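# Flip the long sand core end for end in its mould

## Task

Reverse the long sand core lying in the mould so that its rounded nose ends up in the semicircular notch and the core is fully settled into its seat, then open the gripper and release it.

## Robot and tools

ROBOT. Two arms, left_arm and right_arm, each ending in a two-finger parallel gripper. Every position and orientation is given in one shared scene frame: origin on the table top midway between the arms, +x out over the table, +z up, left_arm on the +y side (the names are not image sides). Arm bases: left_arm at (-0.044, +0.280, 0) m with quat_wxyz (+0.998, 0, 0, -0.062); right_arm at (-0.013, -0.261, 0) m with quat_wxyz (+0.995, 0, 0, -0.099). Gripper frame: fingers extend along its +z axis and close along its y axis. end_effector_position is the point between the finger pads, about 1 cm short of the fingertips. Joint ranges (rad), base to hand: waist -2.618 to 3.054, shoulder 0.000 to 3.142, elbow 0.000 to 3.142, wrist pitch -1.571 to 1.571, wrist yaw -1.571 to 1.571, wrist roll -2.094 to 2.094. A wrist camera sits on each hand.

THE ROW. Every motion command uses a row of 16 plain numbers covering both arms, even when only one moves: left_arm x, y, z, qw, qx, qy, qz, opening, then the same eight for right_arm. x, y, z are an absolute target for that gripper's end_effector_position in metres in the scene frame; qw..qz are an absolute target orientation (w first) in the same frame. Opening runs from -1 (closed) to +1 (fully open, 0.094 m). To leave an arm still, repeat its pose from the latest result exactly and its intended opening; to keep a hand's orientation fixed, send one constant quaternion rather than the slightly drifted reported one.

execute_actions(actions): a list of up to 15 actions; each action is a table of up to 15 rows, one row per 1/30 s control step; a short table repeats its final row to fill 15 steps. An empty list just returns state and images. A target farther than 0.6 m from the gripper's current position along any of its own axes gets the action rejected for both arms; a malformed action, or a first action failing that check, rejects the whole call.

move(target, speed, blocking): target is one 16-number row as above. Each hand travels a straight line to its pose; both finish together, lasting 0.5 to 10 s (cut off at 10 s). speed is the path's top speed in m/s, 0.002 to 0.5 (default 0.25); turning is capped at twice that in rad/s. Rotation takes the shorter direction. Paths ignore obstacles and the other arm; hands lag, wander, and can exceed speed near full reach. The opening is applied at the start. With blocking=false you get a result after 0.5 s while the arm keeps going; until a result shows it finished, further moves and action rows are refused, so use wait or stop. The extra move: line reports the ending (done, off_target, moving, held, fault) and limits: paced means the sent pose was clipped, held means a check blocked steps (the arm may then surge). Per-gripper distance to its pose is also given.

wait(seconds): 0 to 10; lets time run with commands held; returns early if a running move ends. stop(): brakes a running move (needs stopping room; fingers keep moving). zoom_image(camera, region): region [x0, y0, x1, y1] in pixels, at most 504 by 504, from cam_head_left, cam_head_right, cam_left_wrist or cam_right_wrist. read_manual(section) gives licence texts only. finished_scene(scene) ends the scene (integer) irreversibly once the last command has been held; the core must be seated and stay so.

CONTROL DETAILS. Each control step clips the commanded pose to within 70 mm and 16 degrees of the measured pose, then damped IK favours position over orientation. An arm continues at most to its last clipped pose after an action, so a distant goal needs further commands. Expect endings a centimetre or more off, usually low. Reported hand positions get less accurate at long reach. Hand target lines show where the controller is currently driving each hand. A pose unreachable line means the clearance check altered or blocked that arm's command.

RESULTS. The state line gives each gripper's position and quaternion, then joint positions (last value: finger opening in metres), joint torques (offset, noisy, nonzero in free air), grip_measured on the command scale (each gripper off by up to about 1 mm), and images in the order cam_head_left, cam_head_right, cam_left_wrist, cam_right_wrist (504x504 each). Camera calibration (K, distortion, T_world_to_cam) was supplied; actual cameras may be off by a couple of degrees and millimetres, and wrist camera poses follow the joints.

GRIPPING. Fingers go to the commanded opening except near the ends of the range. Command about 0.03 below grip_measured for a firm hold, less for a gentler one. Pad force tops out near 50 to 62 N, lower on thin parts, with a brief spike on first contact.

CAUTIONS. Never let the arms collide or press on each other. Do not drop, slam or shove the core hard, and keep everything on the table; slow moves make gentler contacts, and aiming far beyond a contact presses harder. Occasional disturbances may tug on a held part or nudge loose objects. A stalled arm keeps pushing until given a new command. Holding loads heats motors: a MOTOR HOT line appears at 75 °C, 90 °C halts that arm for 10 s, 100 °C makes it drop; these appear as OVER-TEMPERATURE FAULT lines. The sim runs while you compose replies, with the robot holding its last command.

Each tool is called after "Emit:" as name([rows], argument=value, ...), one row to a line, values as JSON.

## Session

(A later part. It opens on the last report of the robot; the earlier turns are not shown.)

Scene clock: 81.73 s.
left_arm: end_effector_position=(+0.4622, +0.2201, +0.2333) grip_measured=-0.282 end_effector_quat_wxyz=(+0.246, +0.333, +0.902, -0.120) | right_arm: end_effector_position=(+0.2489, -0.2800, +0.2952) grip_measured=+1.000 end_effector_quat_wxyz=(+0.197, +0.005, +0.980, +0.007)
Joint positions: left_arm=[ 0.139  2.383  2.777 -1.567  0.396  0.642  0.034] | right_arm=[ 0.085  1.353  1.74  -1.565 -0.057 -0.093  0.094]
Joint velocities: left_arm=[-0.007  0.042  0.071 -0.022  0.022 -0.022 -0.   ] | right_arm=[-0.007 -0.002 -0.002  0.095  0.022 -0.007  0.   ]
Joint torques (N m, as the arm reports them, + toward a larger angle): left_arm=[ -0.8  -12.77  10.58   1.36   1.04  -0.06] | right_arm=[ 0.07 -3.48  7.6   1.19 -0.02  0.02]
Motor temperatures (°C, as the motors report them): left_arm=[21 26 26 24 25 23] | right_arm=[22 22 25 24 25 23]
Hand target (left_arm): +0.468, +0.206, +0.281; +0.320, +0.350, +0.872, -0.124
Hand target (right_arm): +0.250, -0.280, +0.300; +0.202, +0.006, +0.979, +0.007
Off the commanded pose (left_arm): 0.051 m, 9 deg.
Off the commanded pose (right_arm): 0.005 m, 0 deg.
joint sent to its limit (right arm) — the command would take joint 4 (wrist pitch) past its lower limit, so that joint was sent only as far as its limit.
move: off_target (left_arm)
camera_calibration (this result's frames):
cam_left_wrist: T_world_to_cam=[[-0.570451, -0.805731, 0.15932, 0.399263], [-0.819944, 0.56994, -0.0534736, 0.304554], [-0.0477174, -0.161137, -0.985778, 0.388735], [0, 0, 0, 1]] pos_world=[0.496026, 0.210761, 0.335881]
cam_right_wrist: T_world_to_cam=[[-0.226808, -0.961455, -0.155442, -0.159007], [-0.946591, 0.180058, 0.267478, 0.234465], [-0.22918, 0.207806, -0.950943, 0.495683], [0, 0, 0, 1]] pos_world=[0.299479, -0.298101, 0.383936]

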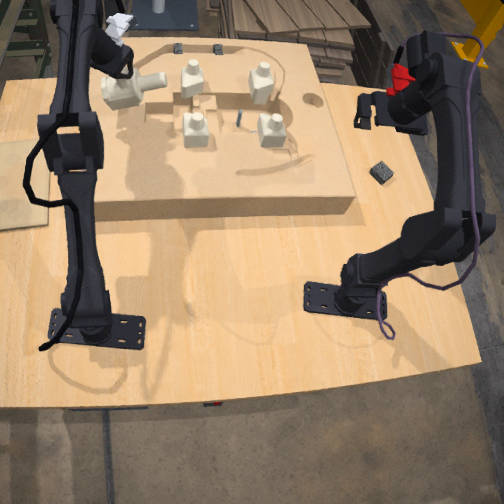

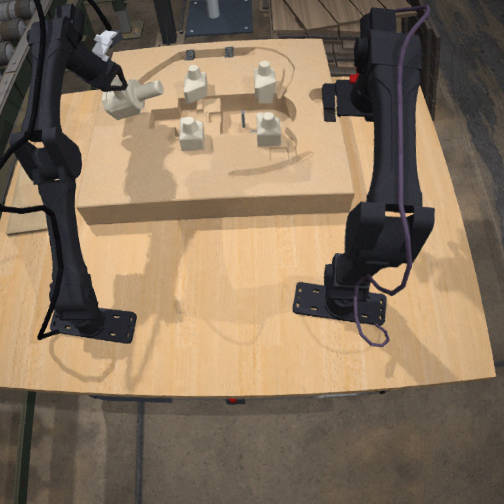

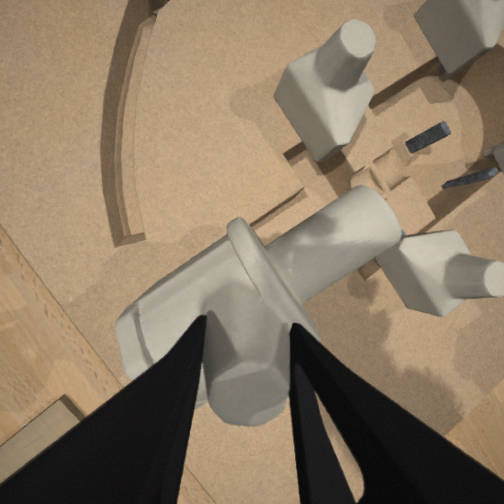

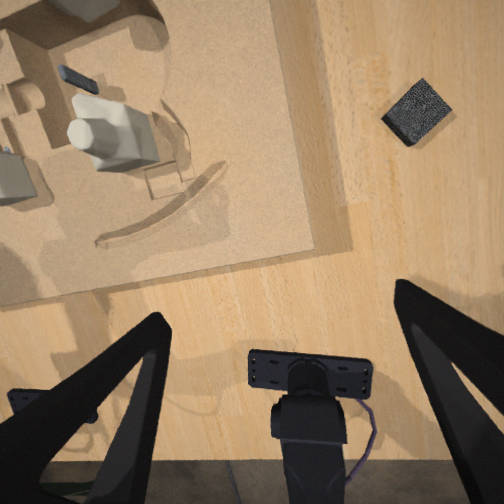

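Emit:
move(target=[0.455, 0.205, 0.235, 0.3177, 0.3482, 0.8728, -0.1267, -0.36, 0.25, -0.28, 0.30, 0.197, 0.006, 0.980, 0.008, 1], speed=0.04)

Scene clock: 84.47 s.
left_arm: end_effector_position=(+0.4541, +0.2190, +0.2019) grip_measured=-0.283 end_effector_quat_wxyz=(+0.266, +0.341, +0.895, -0.110) | right_arm: end_effector_position=(+0.2489, -0.2800, +0.2952) grip_measured=+1.000 end_effector_quat_wxyz=(+0.197, +0.005, +0.980, +0.007)
Joint positions: left_arm=[ 0.136  2.103  2.136 -1.159  0.394  0.65   0.034] | right_arm=[ 0.085  1.353  1.74  -1.565 -0.057 -0.093  0.094]
Joint velocities: left_arm=[ 0.007 -0.002 -0.022  0.051  0.037  0.007 -0.001] | right_arm=[ 0.002 -0.017 -0.012 -0.051  0.007  0.051  0.   ]
Joint torques (N m, as the arm reports them, + toward a larger angle): left_arm=[ -0.58 -12.85   6.27   1.32   1.01  -0.1 ] | right_arm=[ 0.14 -3.34  7.65  1.18 -0.03  0.03]
Motor temperatures (°C, as the motors report them): left_arm=[21 27 25 25 25 23] | right_arm=[22 22 25 24 25 23]
Hand target (left_arm): +0.454, +0.205, +0.236; +0.315, +0.351, +0.873, -0.126
Hand target (right_arm): +0.250, -0.280, +0.300; +0.202, +0.006, +0.979, +0.007
Off the commanded pose (left_arm): 0.036 m, 7 deg.
Off the commanded pose (right_arm): 0.005 m, 0 deg.
joint sent to its limit (right arm) — the command would take joint 4 (wrist pitch) past its lower limit, so that joint was sent only as far as its limit.
move: off_target (left_arm)
camera_calibration (this result's frames):
cam_left_wrist: T_world_to_cam=[[-0.584383, -0.801636, 0.126, 0.410944], [-0.811477, 0.577447, -0.0897722, 0.298586], [-0.000793539, -0.154707, -0.98796, 0.334911], [0, 0, 0, 1]] pos_world=[0.482711, 0.208823, 0.305905]
cam_right_wrist: T_world_to_cam=[[-0.226808, -0.961455, -0.155442, -0.159007], [-0.946591, 0.180058, 0.267478, 0.234465], [-0.22918, 0.207806, -0.950943, 0.495683], [0, 0, 0, 1]] pos_world=[0.299479, -0.298101, 0.383936]

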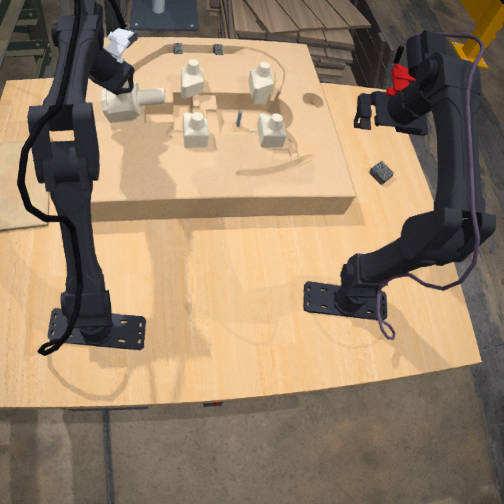

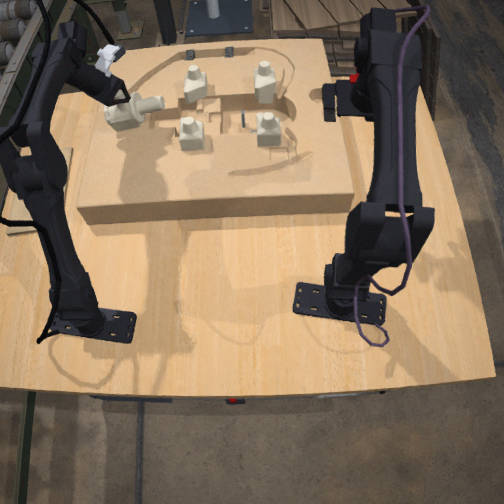

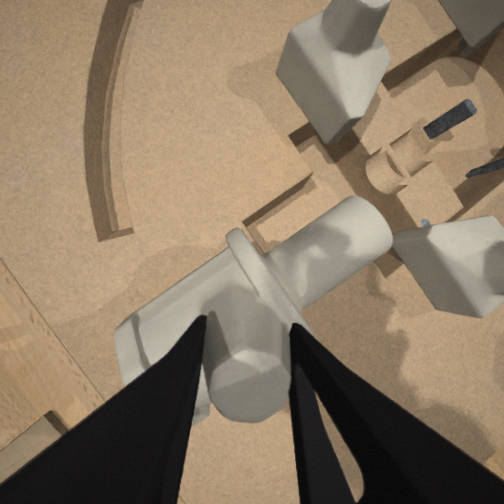

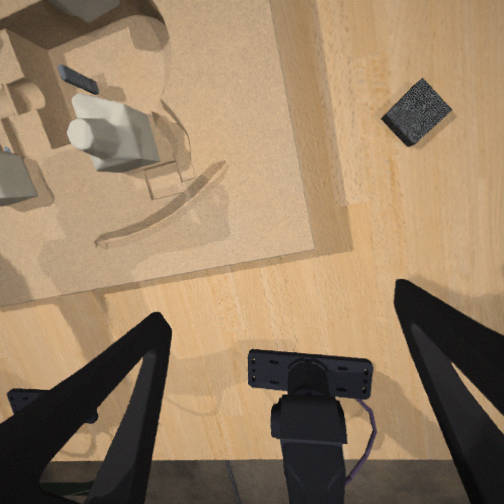

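Emit:
move(target=[0.462, 0.202, 0.222, 0.3177, 0.3482, 0.8728, -0.1267, -0.36, 0.25, -0.28, 0.30, 0.197, 0.006, 0.980, 0.008, 1], speed=0.03)

Scene clock: 86.83 s.
left_arm: end_effector_position=(+0.4627, +0.2121, +0.1964) grip_measured=-0.284 end_effector_quat_wxyz=(+0.283, +0.344, +0.888, -0.116) | right_arm: end_effector_position=(+0.2489, -0.2800, +0.2952) grip_measured=+1.000 end_effector_quat_wxyz=(+0.197, +0.005, +0.980, +0.007)
Joint positions: left_arm=[ 0.129  2.104  2.095 -1.085  0.415  0.644  0.034] | right_arm=[ 0.085  1.353  1.74  -1.565 -0.057 -0.093  0.094]
Joint velocities: left_arm=[-0.002  0.002 -0.002 -0.037 -0.007 -0.051  0.   ] | right_arm=[-0.002  0.012 -0.012  0.022  0.037 -0.022  0.   ]
Joint torques (N m, as the arm reports them, + toward a larger angle): left_arm=[ -0.67 -12.46   5.7    1.3    0.75  -0.14] | right_arm=[ 0.1  -3.36  7.59  1.23 -0.01  0.04]
Motor temperatures (°C, as the motors report them): left_arm=[21 27 25 25 25 23] | right_arm=[22 22 25 24 25 23]
Hand target (left_arm): +0.461, +0.202, +0.222; +0.316, +0.350, +0.873, -0.126
Hand target (right_arm): +0.250, -0.280, +0.300; +0.202, +0.006, +0.979, +0.007
Off the commanded pose (left_arm): 0.028 m, 5 deg.
Off the commanded pose (right_arm): 0.005 m, 0 deg.
joint sent to its limit (right arm) — the command would take joint 4 (wrist pitch) past its lower limit, so that joint was sent only as far as its limit.
move: off_target (left_arm)
camera_calibration (this result's frames):
cam_left_wrist: T_world_to_cam=[[-0.59713, -0.79228, 0.125412, 0.415125], [-0.801677, 0.584104, -0.127031, 0.310434], [0.0273911, -0.176394, -0.983939, 0.319198], [0, 0, 0, 1]] pos_world=[0.488009, 0.203874, 0.301445]
cam_right_wrist: T_world_to_cam=[[-0.226808, -0.961455, -0.155442, -0.159007], [-0.946591, 0.180058, 0.267478, 0.234465], [-0.22918, 0.207806, -0.950943, 0.495683], [0, 0, 0, 1]] pos_world=[0.299479, -0.298101, 0.383936]

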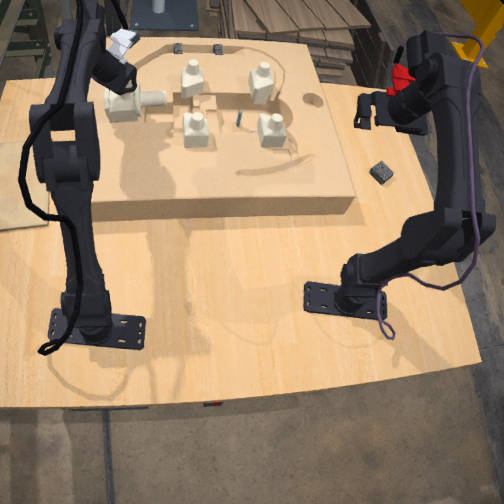

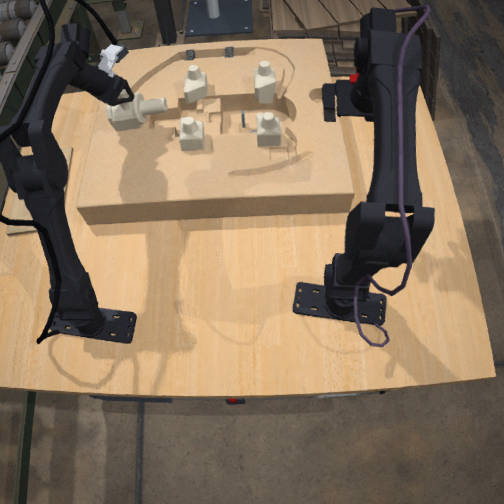

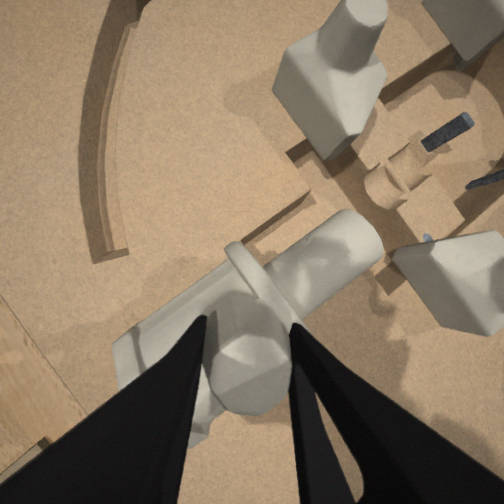

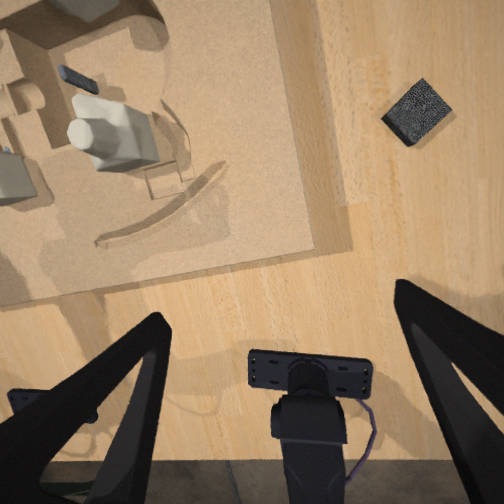

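Emit:
move(target=[0.463, 0.214, 0.212, 0.30, 0.346, 0.881, -0.121, 0.3, 0.25, -0.28, 0.30, 0.197, 0.006, 0.980, 0.008, 1], speed=0.03)

Emit:
move(target=[0.463, 0.215, 0.235, 0.3004, 0.0416, 0.9528, -0.0131, 0.3, 0.25, -0.28, 0.30, 0.197, 0.006, 0.980, 0.008, 1], speed=0.15)

Scene clock: 88.17 s.
left_arm: end_effector_position=(+0.4626, +0.2131, +0.1970) grip_measured=+0.298 end_effector_quat_wxyz=(+0.285, +0.343, +0.887, -0.120) | right_arm: end_effector_position=(+0.2489, -0.2800, +0.2952) grip_measured=+1.000 end_effector_quat_wxyz=(+0.197, +0.005, +0.980, +0.007)
Joint positions: left_arm=[ 0.135  2.104  2.094 -1.085  0.426  0.645  0.061] | right_arm=[ 0.085  1.353  1.74  -1.565 -0.057 -0.093  0.094]
Joint velocities: left_arm=[ 0.007 -0.002  0.007  0.051  0.022 -0.095 -0.001] | right_arm=[ 0.002  0.007 -0.002 -0.022 -0.007  0.037  0.   ]
Joint torques (N m, as the arm reports them, + toward a larger angle): left_arm=[  0.63 -10.69   8.26   1.03   0.43   0.04] | right_arm=[ 0.12 -3.39  7.6   1.21  0.    0.07]
Motor temperatures (°C, as the motors report them): left_arm=[21 28 25 25 25 23] | right_arm=[22 22 25 24 25 23]
Hand target (left_arm): +0.462, +0.214, +0.212; +0.300, +0.346, +0.881, -0.120
Hand target (right_arm): +0.250, -0.280, +0.300; +0.202, +0.006, +0.979, +0.007
Off the commanded pose (left_arm): 0.015 m, 2 deg.
Off the commanded pose (right_arm): 0.005 m, 0 deg.
joint sent to its limit (right arm) — the command would take joint 4 (wrist pitch) past its lower limit, so that joint was sent only as far as its limit.
move: off_target (left_arm)
camera_calibration (this result's frames):
cam_left_wrist: T_world_to_cam=[[-0.597802, -0.790664, 0.132225, 0.414423], [-0.80117, 0.583595, -0.132454, 0.310851], [0.0275605, -0.185116, -0.98233, 0.321381], [0, 0, 0, 1]] pos_world=[0.48793, 0.205751, 0.302078]
cam_right_wrist: T_world_to_cam=[[-0.226808, -0.961455, -0.155442, -0.159007], [-0.946591, 0.180058, 0.267478, 0.234465], [-0.22918, 0.207806, -0.950943, 0.495683], [0, 0, 0, 1]] pos_world=[0.299479, -0.298101, 0.383936]

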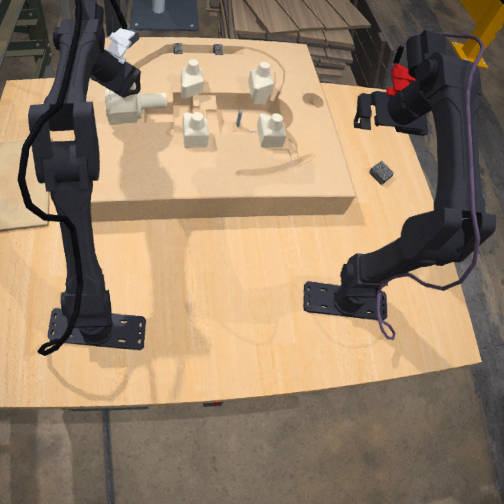

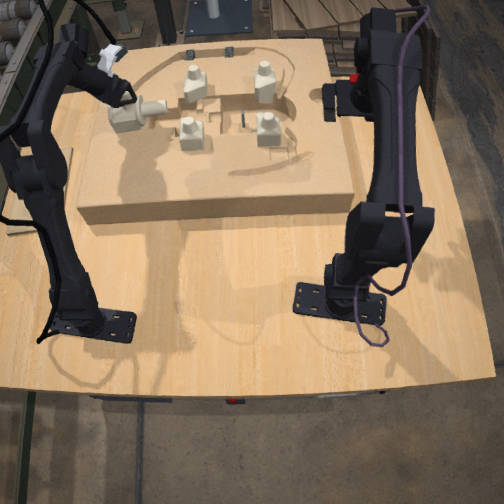

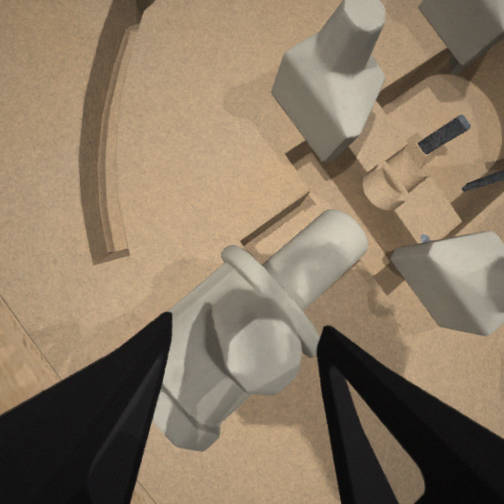

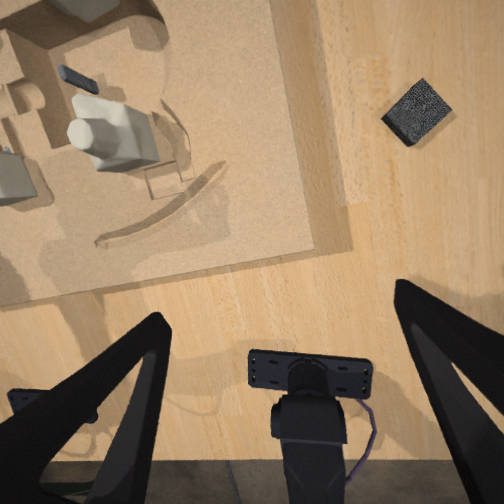

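Scene clock: 90.87 s.
left_arm: end_effector_position=(+0.4626, +0.2164, +0.2114) grip_measured=+0.298 end_effector_quat_wxyz=(+0.275, +0.044, +0.960, -0.014) | right_arm: end_effector_position=(+0.2489, -0.2800, +0.2952) grip_measured=+1.000 end_effector_quat_wxyz=(+0.197, +0.005, +0.980, +0.007)
Joint positions: left_arm=[-0.01   2.027  2.054 -1.04  -0.019 -0.036  0.061] | right_arm=[ 0.085  1.353  1.74  -1.565 -0.057 -0.093  0.094]
Joint velocities: left_arm=[-0.017 -0.007  0.007 -0.022 -0.037 -0.037  0.   ] | right_arm=[ 0.012  0.002 -0.002 -0.066 -0.066  0.037  0.   ]
Joint torques (N m, as the arm reports them, + toward a larger angle): left_arm=[ -0.77 -10.61   9.54   1.15  -0.09  -0.07] | right_arm=[ 0.15 -3.38  7.84  1.21  0.    0.06]
Motor temperatures (°C, as the motors report them): left_arm=[21 28 25 25 25 23] | right_arm=[22 22 25 24 25 23]
Hand target (left_arm): +0.462, +0.215, +0.235; +0.298, +0.042, +0.954, -0.014
Hand target (right_arm): +0.250, -0.280, +0.300; +0.202, +0.006, +0.979, +0.007
Off the commanded pose (left_arm): 0.024 m, 3 deg.
Off the commanded pose (right_arm): 0.005 m, 0 deg.
joint sent to its limit (right arm) — the command would take joint 4 (wrist pitch) past its lower limit, so that joint was sent only as far as its limit.
move: off_target (left_arm)
camera_calibration (this result's frames):
cam_left_wrist: T_world_to_cam=[[0.0119767, -0.993739, 0.111082, 0.181462], [-0.997675, -0.0193295, -0.0653538, 0.518045], [0.0670918, -0.110041, -0.99166, 0.303665], [0, 0, 0, 1]] pos_world=[0.494293, 0.223755, 0.314832]
cam_right_wrist: T_world_to_cam=[[-0.226808, -0.961455, -0.155442, -0.159007], [-0.946591, 0.180058, 0.267478, 0.234465], [-0.22918, 0.207806, -0.950943, 0.495683], [0, 0, 0, 1]] pos_world=[0.299479, -0.298101, 0.383936]

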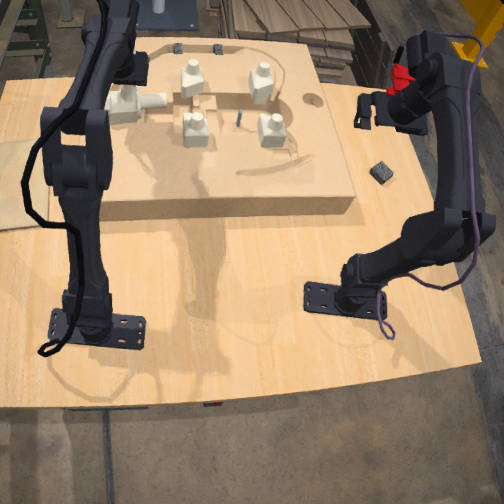

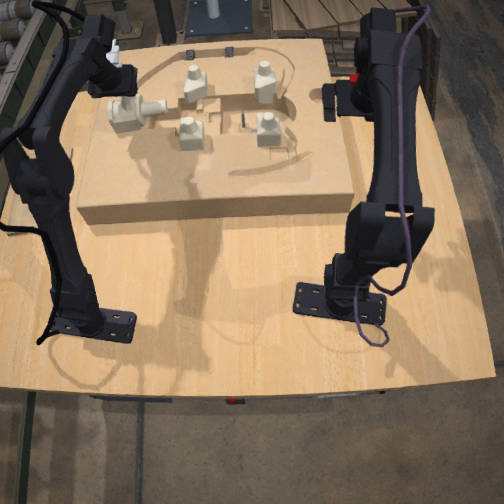

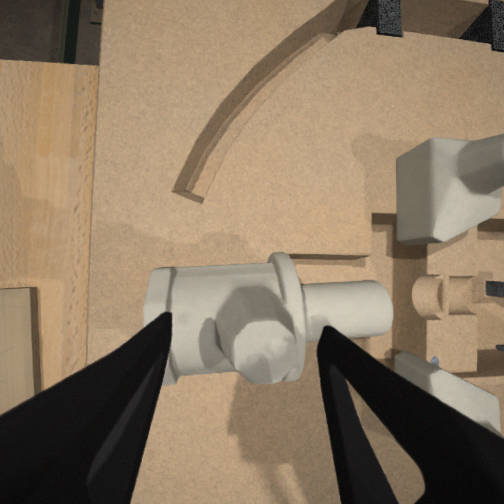

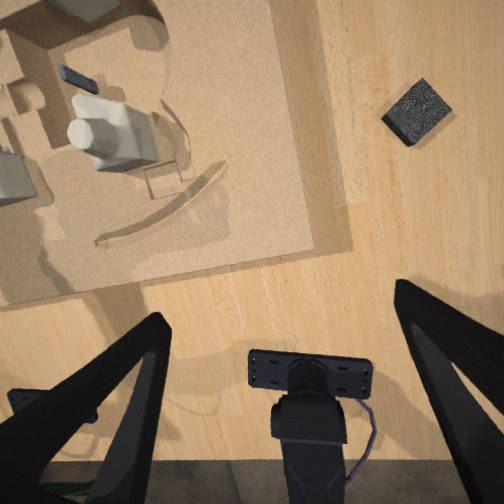

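Emit:
move(target=[0.462, 0.206, 0.207, 0.3004, 0.0416, 0.9528, -0.0131, 0.3, 0.25, -0.28, 0.30, 0.197, 0.006, 0.980, 0.008, 1], speed=0.03)

Scene clock: 92.53 s.
left_arm: end_effector_position=(+0.4648, +0.2078, +0.1953) grip_measured=+0.298 end_effector_quat_wxyz=(+0.285, +0.042, +0.957, -0.014) | right_arm: end_effector_position=(+0.2489, -0.2800, +0.2952) grip_measured=+1.000 end_effector_quat_wxyz=(+0.197, +0.005, +0.980, +0.007)
Joint positions: left_arm=[-0.031  2.003  1.941 -0.931 -0.034 -0.056  0.061] | right_arm=[ 0.085  1.353  1.74  -1.565 -0.057 -0.093  0.094]
Joint velocities: left_arm=[ 0.017 -0.017 -0.012 -0.037 -0.022 -0.066 -0.   ] | right_arm=[-0.007  0.002  0.017  0.007  0.051  0.037  0.   ]
Joint torques (N m, as the arm reports them, + toward a larger angle): left_arm=[ -0.73 -11.     5.22   1.32  -0.15  -0.05] | right_arm=[ 0.08 -3.36  7.49  1.19 -0.05  0.04]
Motor temperatures (°C, as the motors report them): left_arm=[21 28 25 25 25 23] | right_arm=[22 22 25 24 25 23]
Hand target (left_arm): +0.462, +0.206, +0.207; +0.300, +0.042, +0.953, -0.013
Hand target (right_arm): +0.250, -0.280, +0.300; +0.202, +0.006, +0.979, +0.007
Off the commanded pose (left_arm): 0.012 m, 2 deg.
Off the commanded pose (right_arm): 0.005 m, 0 deg.
joint sent to its limit (right arm) — the command would take joint 4 (wrist pitch) past its lower limit, so that joint was sent only as far as its limit.
move: off_target (left_arm)
camera_calibration (this result's frames):
cam_left_wrist: T_world_to_cam=[[0.0133938, -0.993637, 0.111832, 0.173883], [-0.996012, -0.0231236, -0.0861655, 0.523111], [0.0882032, -0.110232, -0.989984, 0.276469], [0, 0, 0, 1]] pos_world=[0.494311, 0.215349, 0.299328]
cam_right_wrist: T_world_to_cam=[[-0.226808, -0.961455, -0.155442, -0.159007], [-0.946591, 0.180058, 0.267478, 0.234465], [-0.22918, 0.207806, -0.950943, 0.495683], [0, 0, 0, 1]] pos_world=[0.299479, -0.298101, 0.383936]

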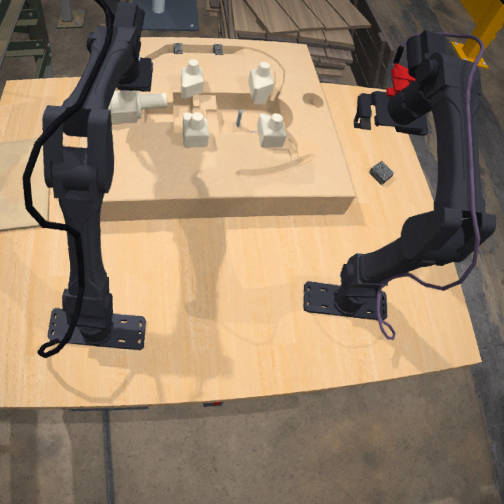

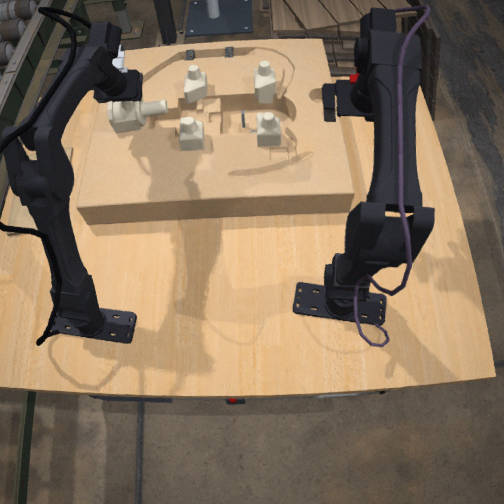

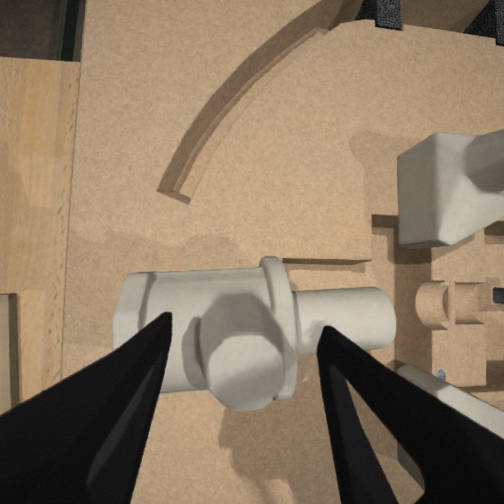

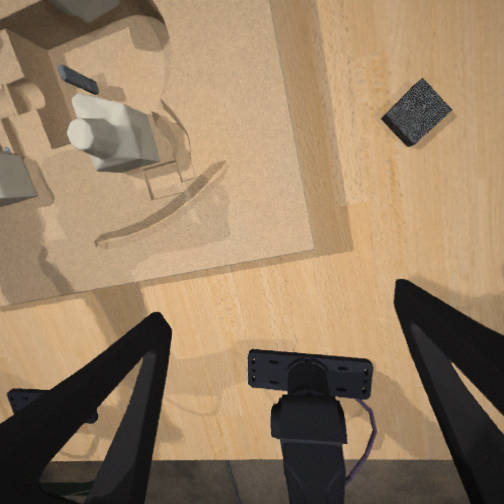

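Emit:
move(target=[0.462, 0.206, 0.207, 0.3004, 0.0416, 0.9528, -0.0131, -0.4, 0.25, -0.28, 0.30, 0.197, 0.006, 0.980, 0.008, 1], speed=0.03)

Scene clock: 93.47 s.
left_arm: end_effector_position=(+0.4652, +0.2089, +0.1955) grip_measured=-0.309 end_effector_quat_wxyz=(+0.286, +0.041, +0.957, -0.011) | right_arm: end_effector_position=(+0.2489, -0.2800, +0.2952) grip_measured=+1.000 end_effector_quat_wxyz=(+0.197, +0.005, +0.980, +0.007)
Joint positions: left_arm=[-0.031  2.003  1.941 -0.93  -0.04  -0.056  0.032] | right_arm=[ 0.085  1.353  1.74  -1.565 -0.057 -0.093  0.094]
Joint velocities: left_arm=[-0.012 -0.007 -0.002  0.022  0.037 -0.022 -0.   ] | right_arm=[-0.002 -0.012 -0.007 -0.037  0.037 -0.007  0.   ]
Joint torques (N m, as the arm reports them, + toward a larger angle): left_arm=[ -0.77 -11.16   5.07   1.33  -0.06  -0.07] | right_arm=[-0.03 -3.47  7.58  1.21 -0.03  0.05]
Motor temperatures (°C, as the motors report them): left_arm=[21 28 25 25 25 23] | right_arm=[22 22 25 24 25 23]
Hand target (left_arm): +0.462, +0.206, +0.207; +0.300, +0.042, +0.953, -0.013
Hand target (right_arm): +0.250, -0.280, +0.300; +0.202, +0.006, +0.979, +0.007
Off the commanded pose (left_arm): 0.012 m, 2 deg.
Off the commanded pose (right_arm): 0.005 m, 0 deg.
joint sent to its limit (right arm) — the command would take joint 4 (wrist pitch) past its lower limit, so that joint was sent only as far as its limit.
move: off_target (left_arm)
camera_calibration (this result's frames):
cam_left_wrist: T_world_to_cam=[[0.0168217, -0.994092, 0.107226, 0.174292], [-0.995756, -0.0263604, -0.0881723, 0.52448], [0.090478, -0.105288, -0.990317, 0.274712], [0, 0, 0, 1]] pos_world=[0.494467, 0.216012, 0.299608]
cam_right_wrist: T_world_to_cam=[[-0.226808, -0.961455, -0.155442, -0.159007], [-0.946591, 0.180058, 0.267478, 0.234465], [-0.22918, 0.207806, -0.950943, 0.495683], [0, 0, 0, 1]] pos_world=[0.299479, -0.298101, 0.383936]

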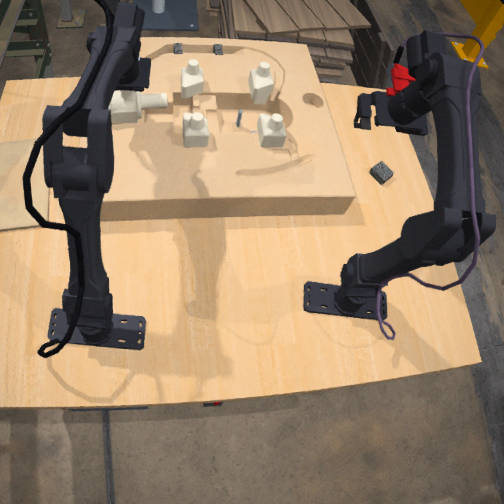

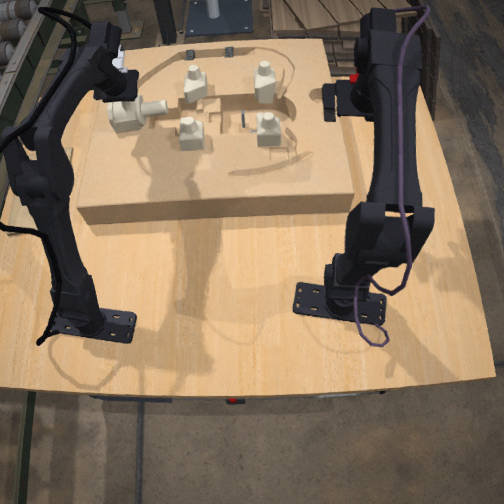

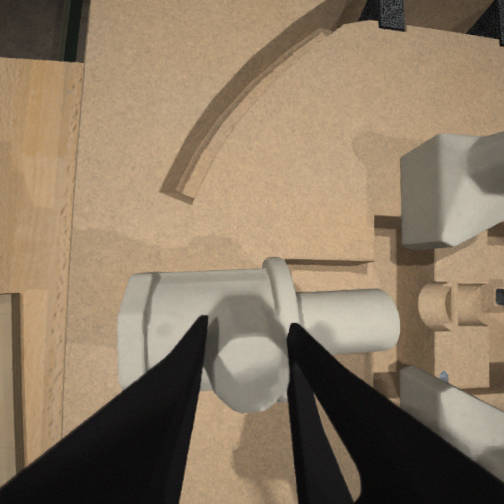

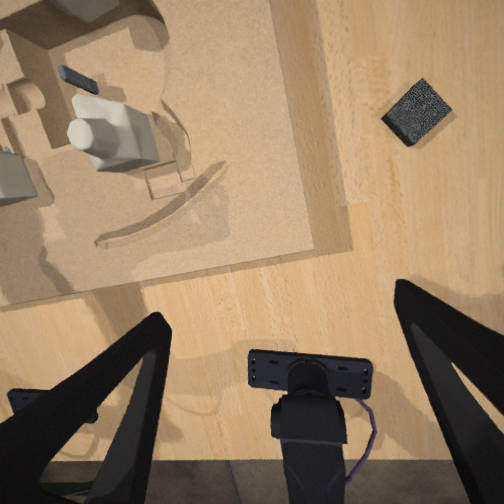

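Emit:
move(target=[0.478, 0.200, 0.262, 0.3412, 0.0631, 0.9376, -0.0230, -0.4, 0.25, -0.28, 0.30, 0.197, 0.006, 0.980, 0.008, 1], speed=0.04)

Scene clock: 97.33 s.
left_arm: end_effector_position=(+0.4528, +0.2069, +0.2109) grip_measured=-0.309 end_effector_quat_wxyz=(+0.259, +0.060, +0.964, -0.014) | right_arm: end_effector_position=(+0.2489, -0.2800, +0.2952) grip_measured=+1.000 end_effector_quat_wxyz=(+0.197, +0.005, +0.980, +0.007)
Joint positions: left_arm=[-0.031  2.026  2.068 -1.088 -0.019 -0.025  0.032] | right_arm=[ 0.085  1.353  1.74  -1.565 -0.057 -0.093  0.094]
Joint velocities: left_arm=[ 0.002 -0.017 -0.002 -0.022  0.037  0.022 -0.001] | right_arm=[-0.007 -0.002 -0.002 -0.081  0.007 -0.022  0.   ]
Joint torques (N m, as the arm reports them, + toward a larger angle): left_arm=[ -0.54 -11.29  12.39   1.76  -0.02   0.  ] | right_arm=[-0.01 -3.36  7.51  1.25 -0.04  0.09]
Motor temperatures (°C, as the motors report them): left_arm=[21 28 25 25 25 23] | right_arm=[22 22 25 24 25 23]
Hand target (left_arm): +0.471, +0.201, +0.264; +0.341, +0.063, +0.938, -0.022
Hand target (right_arm): +0.250, -0.280, +0.300; +0.202, +0.006, +0.979, +0.007
Off the commanded pose (left_arm): 0.057 m, 10 deg.
Off the commanded pose (right_arm): 0.005 m, 0 deg.
joint sent to its limit (right arm) — the command would take joint 4 (wrist pitch) past its lower limit, so that joint was sent only as far as its limit.
move: off_target (left_arm)
camera_calibration (this result's frames):
cam_left_wrist: T_world_to_cam=[[-0.0155692, -0.994813, 0.10052, 0.187105], [-0.999385, 0.0123221, -0.0328438, 0.495399], [0.0314348, -0.10097, -0.994393, 0.317577], [0, 0, 0, 1]] pos_world=[0.488025, 0.212096, 0.31326]
cam_right_wrist: T_world_to_cam=[[-0.226808, -0.961455, -0.155442, -0.159007], [-0.946591, 0.180058, 0.267478, 0.234465], [-0.22918, 0.207806, -0.950943, 0.495683], [0, 0, 0, 1]] pos_world=[0.299479, -0.298101, 0.383936]

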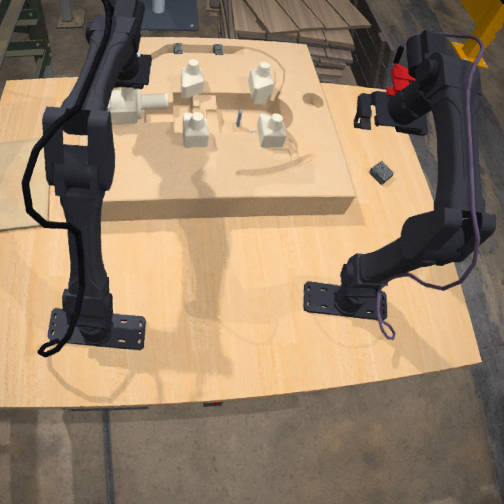

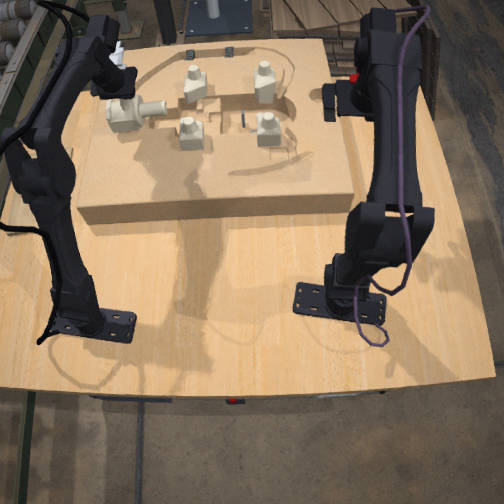

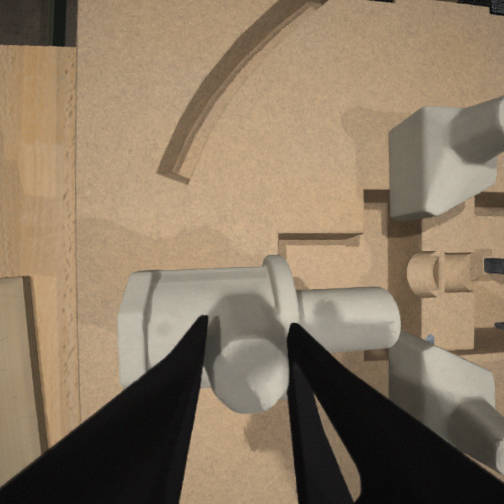

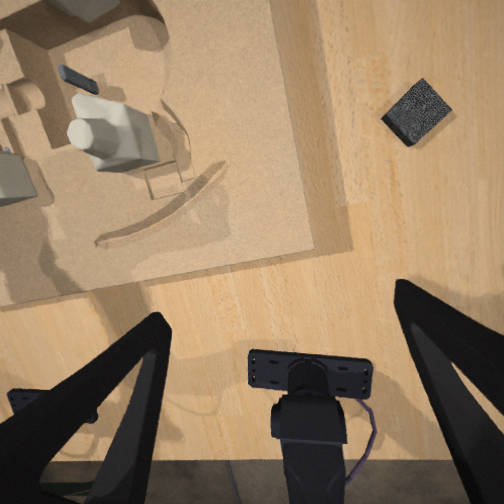

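Emit:
move(target=[0.497, 0.197, 0.262, 0.3738, 0.0623, 0.9251, -0.0252, -0.4, 0.25, -0.28, 0.30, 0.197, 0.006, 0.980, 0.008, 1], speed=0.04)

Scene clock: 101.03 s.
left_arm: end_effector_position=(+0.4690, +0.2044, +0.2089) grip_measured=-0.309 end_effector_quat_wxyz=(+0.281, +0.060, +0.958, -0.016) | right_arm: end_effector_position=(+0.2489, -0.2800, +0.2952) grip_measured=+1.000 end_effector_quat_wxyz=(+0.197, +0.005, +0.980, +0.007)
Joint positions: left_arm=[-0.031  2.048  2.067 -1.02  -0.019 -0.023  0.032] | right_arm=[ 0.085  1.353  1.74  -1.565 -0.057 -0.093  0.094]
Joint velocities: left_arm=[-0.022  0.002 -0.007 -0.007 -0.022 -0.037  0.   ] | right_arm=[ 0.012  0.007 -0.002 -0.022  0.037  0.037  0.   ]
Joint torques (N m, as the arm reports them, + toward a larger angle): left_arm=[ -0.63 -12.17  10.22   2.09  -0.06   0.04] | right_arm=[ 0.16 -3.39  7.67  1.18  0.02  0.09]
Motor temperatures (°C, as the motors report them): left_arm=[21 28 25 26 25 23] | right_arm=[22 22 25 24 25 23]
Hand target (left_arm): +0.489, +0.198, +0.265; +0.373, +0.063, +0.926, -0.023
Hand target (right_arm): +0.250, -0.280, +0.300; +0.202, +0.006, +0.979, +0.007
Off the commanded pose (left_arm): 0.061 m, 11 deg.
Off the commanded pose (right_arm): 0.005 m, 0 deg.
joint sent to its limit (right arm) — the command would take joint 4 (wrist pitch) past its lower limit, so that joint was sent only as far as its limit.
move: off_target (left_arm)
camera_calibration (this result's frames):
cam_left_wrist: T_world_to_cam=[[-0.0213445, -0.994181, 0.105587, 0.186646], [-0.99685, 0.0130947, -0.0782171, 0.519641], [0.0763793, -0.106924, -0.991329, 0.294294], [0, 0, 0, 1]] pos_world=[0.49951, 0.210223, 0.312679]
cam_right_wrist: T_world_to_cam=[[-0.226808, -0.961455, -0.155442, -0.159007], [-0.946591, 0.180058, 0.267478, 0.234465], [-0.22918, 0.207806, -0.950943, 0.495683], [0, 0, 0, 1]] pos_world=[0.299479, -0.298101, 0.383936]

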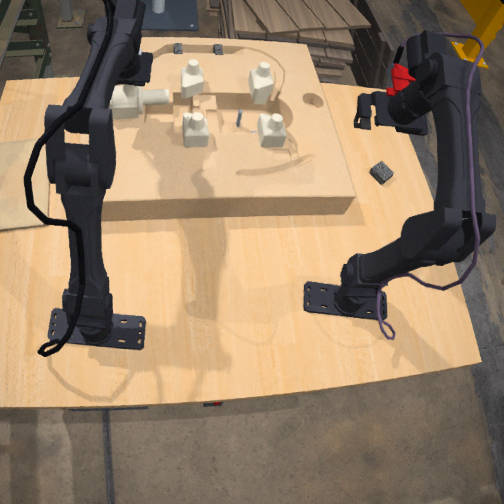

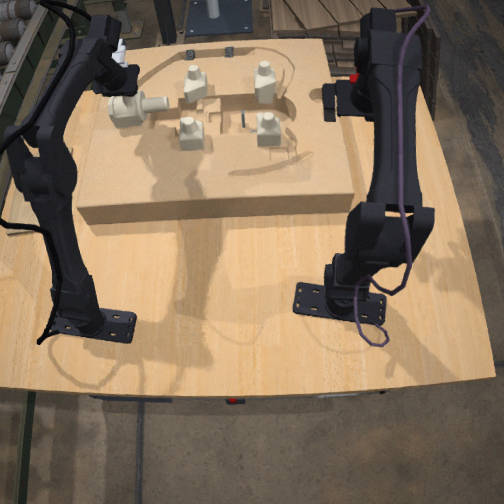

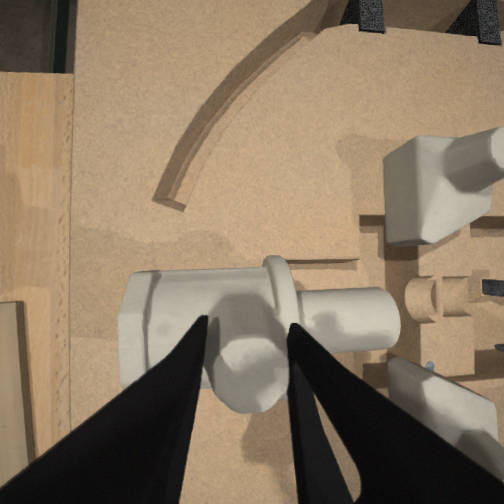

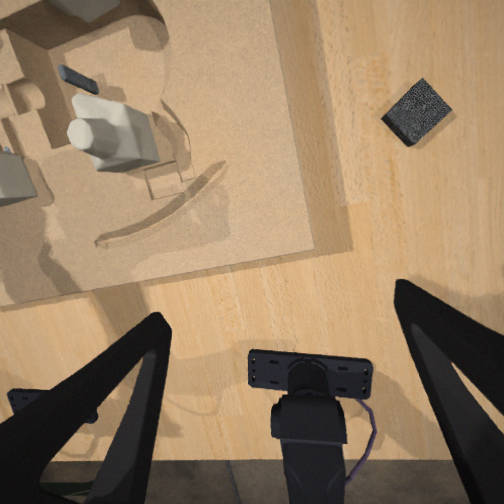

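Emit:
execute_actions([
  [[0.498,0.195,0.264,0.3738,0.0623,0.9251,-0.0252,-0.4,0.25,-0.28,0.30,0.197,0.006,0.980,0.008,1],[0.498,0.193,0.264,0.3738,0.0623,0.9251,-0.0252,-0.4,0.25,-0.28,0.30,0.197,0.006,0.980,0.008,1],[0.498,0.191,0.264,0.3738,0.0623,0.9251,-0.0252,-0.4,0.25,-0.28,0.30,0.197,0.006,0.980,0.008,1],[0.498,0.189,0.264,0.3738,0.0623,0.9251,-0.0252,-0.4,0.25,-0.28,0.30,0.197,0.006,0.980,0.008,1],[0.498,0.187,0.264,0.3738,0.0623,0.9251,-0.0252,-0.4,0.25,-0.28,0.30,0.197,0.006,0.980,0.008,1],[0.498,0.185,0.264,0.3738,0.0623,0.9251,-0.0252,-0.4,0.25,-0.28,0.30,0.197,0.006,0.980,0.008,1],[0.498,0.183,0.264,0.3738,0.0623,0.9251,-0.0252,-0.4,0.25,-0.28,0.30,0.197,0.006,0.980,0.008,1],[0.498,0.181,0.264,0.3738,0.0623,0.9251,-0.0252,-0.4,0.25,-0.28,0.30,0.197,0.006,0.980,0.008,1],[0.498,0.179,0.264,0.3738,0.0623,0.9251,-0.0252,-0.4,0.25,-0.28,0.30,0.197,0.006,0.980,0.008,1],[0.498,0.177,0.264,0.3738,0.0623,0.9251,-0.0252,-0.4,0.25,-0.28,0.30,0.197,0.006,0.980,0.008,1],[0.498,0.175,0.264,0.3738,0.0623,0.9251,-0.0252,-0.4,0.25,-0.28,0.30,0.197,0.006,0.980,0.008,1],[0.498,0.173,0.264,0.3738,0.0623,0.9251,-0.0252,-0.4,0.25,-0.28,0.30,0.197,0.006,0.980,0.008,1],[0.498,0.171,0.264,0.3738,0.0623,0.9251,-0.0252,-0.4,0.25,-0.28,0.30,0.197,0.006,0.980,0.008,1],[0.498,0.169,0.264,0.3738,0.0623,0.9251,-0.0252,-0.4,0.25,-0.28,0.30,0.197,0.006,0.980,0.008,1],[0.498,0.167,0.264,0.3738,0.0623,0.9251,-0.0252,-0.4,0.25,-0.28,0.30,0.197,0.006,0.980,0.008,1]],
  [[0.498,0.165,0.264,0.3738,0.0623,0.9251,-0.0252,-0.4,0.25,-0.28,0.30,0.197,0.006,0.980,0.008,1],[0.498,0.163,0.264,0.3738,0.0623,0.9251,-0.0252,-0.4,0.25,-0.28,0.30,0.197,0.006,0.980,0.008,1],[0.498,0.161,0.264,0.3738,0.0623,0.9251,-0.0252,-0.4,0.25,-0.28,0.30,0.197,0.006,0.980,0.008,1],[0.498,0.159,0.264,0.3738,0.0623,0.9251,-0.0252,-0.4,0.25,-0.28,0.30,0.197,0.006,0.980,0.008,1],[0.498,0.157,0.264,0.3738,0.0623,0.9251,-0.0252,-0.4,0.25,-0.28,0.30,0.197,0.006,0.980,0.008,1],[0.498,0.155,0.264,0.3738,0.0623,0.9251,-0.0252,-0.4,0.25,-0.28,0.30,0.197,0.006,0.980,0.008,1],[0.498,0.153,0.264,0.3738,0.0623,0.9251,-0.0252,-0.4,0.25,-0.28,0.30,0.197,0.006,0.980,0.008,1],[0.498,0.151,0.264,0.3738,0.0623,0.9251,-0.0252,-0.4,0.25,-0.28,0.30,0.197,0.006,0.980,0.008,1],[0.498,0.149,0.264,0.3738,0.0623,0.9251,-0.0252,-0.4,0.25,-0.28,0.30,0.197,0.006,0.980,0.008,1],[0.498,0.147,0.264,0.3738,0.0623,0.9251,-0.0252,-0.4,0.25,-0.28,0.30,0.197,0.006,0.980,0.008,1],[0.498,0.145,0.264,0.3738,0.0623,0.9251,-0.0252,-0.4,0.25,-0.28,0.30,0.197,0.006,0.980,0.008,1],[0.498,0.143,0.264,0.3738,0.0623,0.9251,-0.0252,-0.4,0.25,-0.28,0.30,0.197,0.006,0.980,0.008,1],[0.498,0.141,0.264,0.3738,0.0623,0.9251,-0.0252,-0.4,0.25,-0.28,0.30,0.197,0.006,0.980,0.008,1],[0.498,0.139,0.264,0.3738,0.0623,0.9251,-0.0252,-0.4,0.25,-0.28,0.30,0.197,0.006,0.980,0.008,1],[0.498,0.137,0.264,0.3738,0.0623,0.9251,-0.0252,-0.4,0.25,-0.28,0.30,0.197,0.006,0.980,0.008,1]],
  [[0.498,0.137,0.264,0.3738,0.0623,0.9251,-0.0252,-0.4,0.25,-0.28,0.30,0.197,0.006,0.980,0.008,1]],
])

Scene clock: 103.93 s.
left_arm: end_effector_position=(+0.4704, +0.1419, +0.2021) grip_measured=-0.309 end_effector_quat_wxyz=(+0.279, +0.074, +0.957, -0.013) | right_arm: end_effector_position=(+0.2489, -0.2800, +0.2952) grip_measured=+1.000 end_effector_quat_wxyz=(+0.197, +0.005, +0.980, +0.007)
Joint positions: left_arm=[-0.171  2.123  2.159 -1.046 -0.091 -0.113  0.032] | right_arm=[ 0.085  1.353  1.74  -1.565 -0.057 -0.093  0.094]
Joint velocities: left_arm=[-0.017 -0.012 -0.012 -0.037  0.051  0.007 -0.   ] | right_arm=[-0.032 -0.007  0.007  0.081  0.007  0.037  0.   ]
Joint torques (N m, as the arm reports them, + toward a larger angle): left_arm=[ -0.2  -12.77  12.36   1.91  -0.32  -0.08] | right_arm=[-0.01 -3.39  7.59  1.19 -0.02  0.08]
Motor temperatures (°C, as the motors report them): left_arm=[21 29 26 26 25 23] | right_arm=[22 22 25 24 25 23]
Hand target (left_arm): +0.489, +0.139, +0.266; +0.373, +0.062, +0.925, -0.025
Hand target (right_arm): +0.250, -0.280, +0.300; +0.202, +0.006, +0.979, +0.007
Off the commanded pose (left_arm): 0.068 m, 12 deg.
Off the commanded pose (right_arm): 0.005 m, 0 deg.
joint sent to its limit (right arm) — the command would take joint 4 (wrist pitch) past its lower limit, so that joint was sent only as far as its limit.
camera_calibration (this result's frames):
cam_left_wrist: T_world_to_cam=[[-0.0462994, -0.994627, 0.0925911, 0.139658], [-0.996348, 0.0393246, -0.0757851, 0.516928], [0.0717368, -0.0957618, -0.992816, 0.281725], [0, 0, 0, 1]] pos_world=[0.501296, 0.145558, 0.305945]
cam_right_wrist: T_world_to_cam=[[-0.226808, -0.961455, -0.155442, -0.159007], [-0.946591, 0.180058, 0.267478, 0.234465], [-0.22918, 0.207806, -0.950943, 0.495683], [0, 0, 0, 1]] pos_world=[0.299479, -0.298101, 0.383936]

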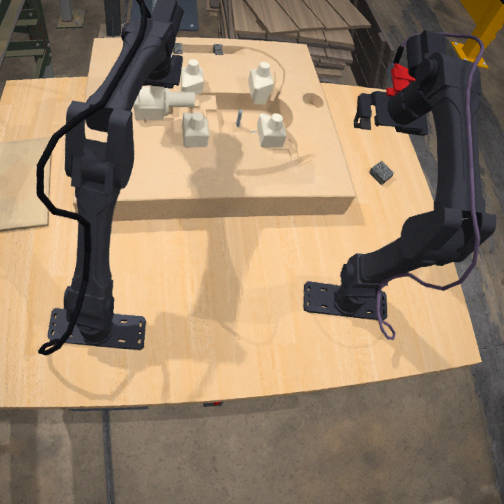

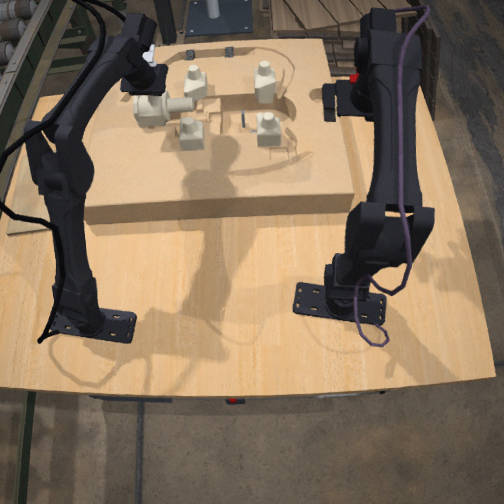

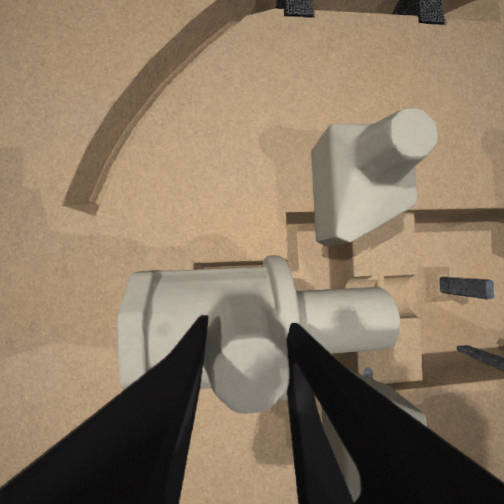

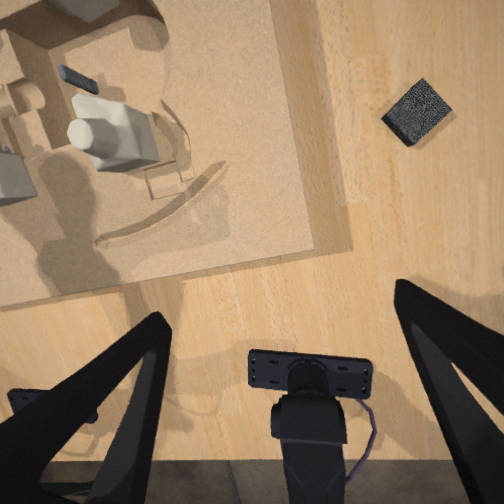

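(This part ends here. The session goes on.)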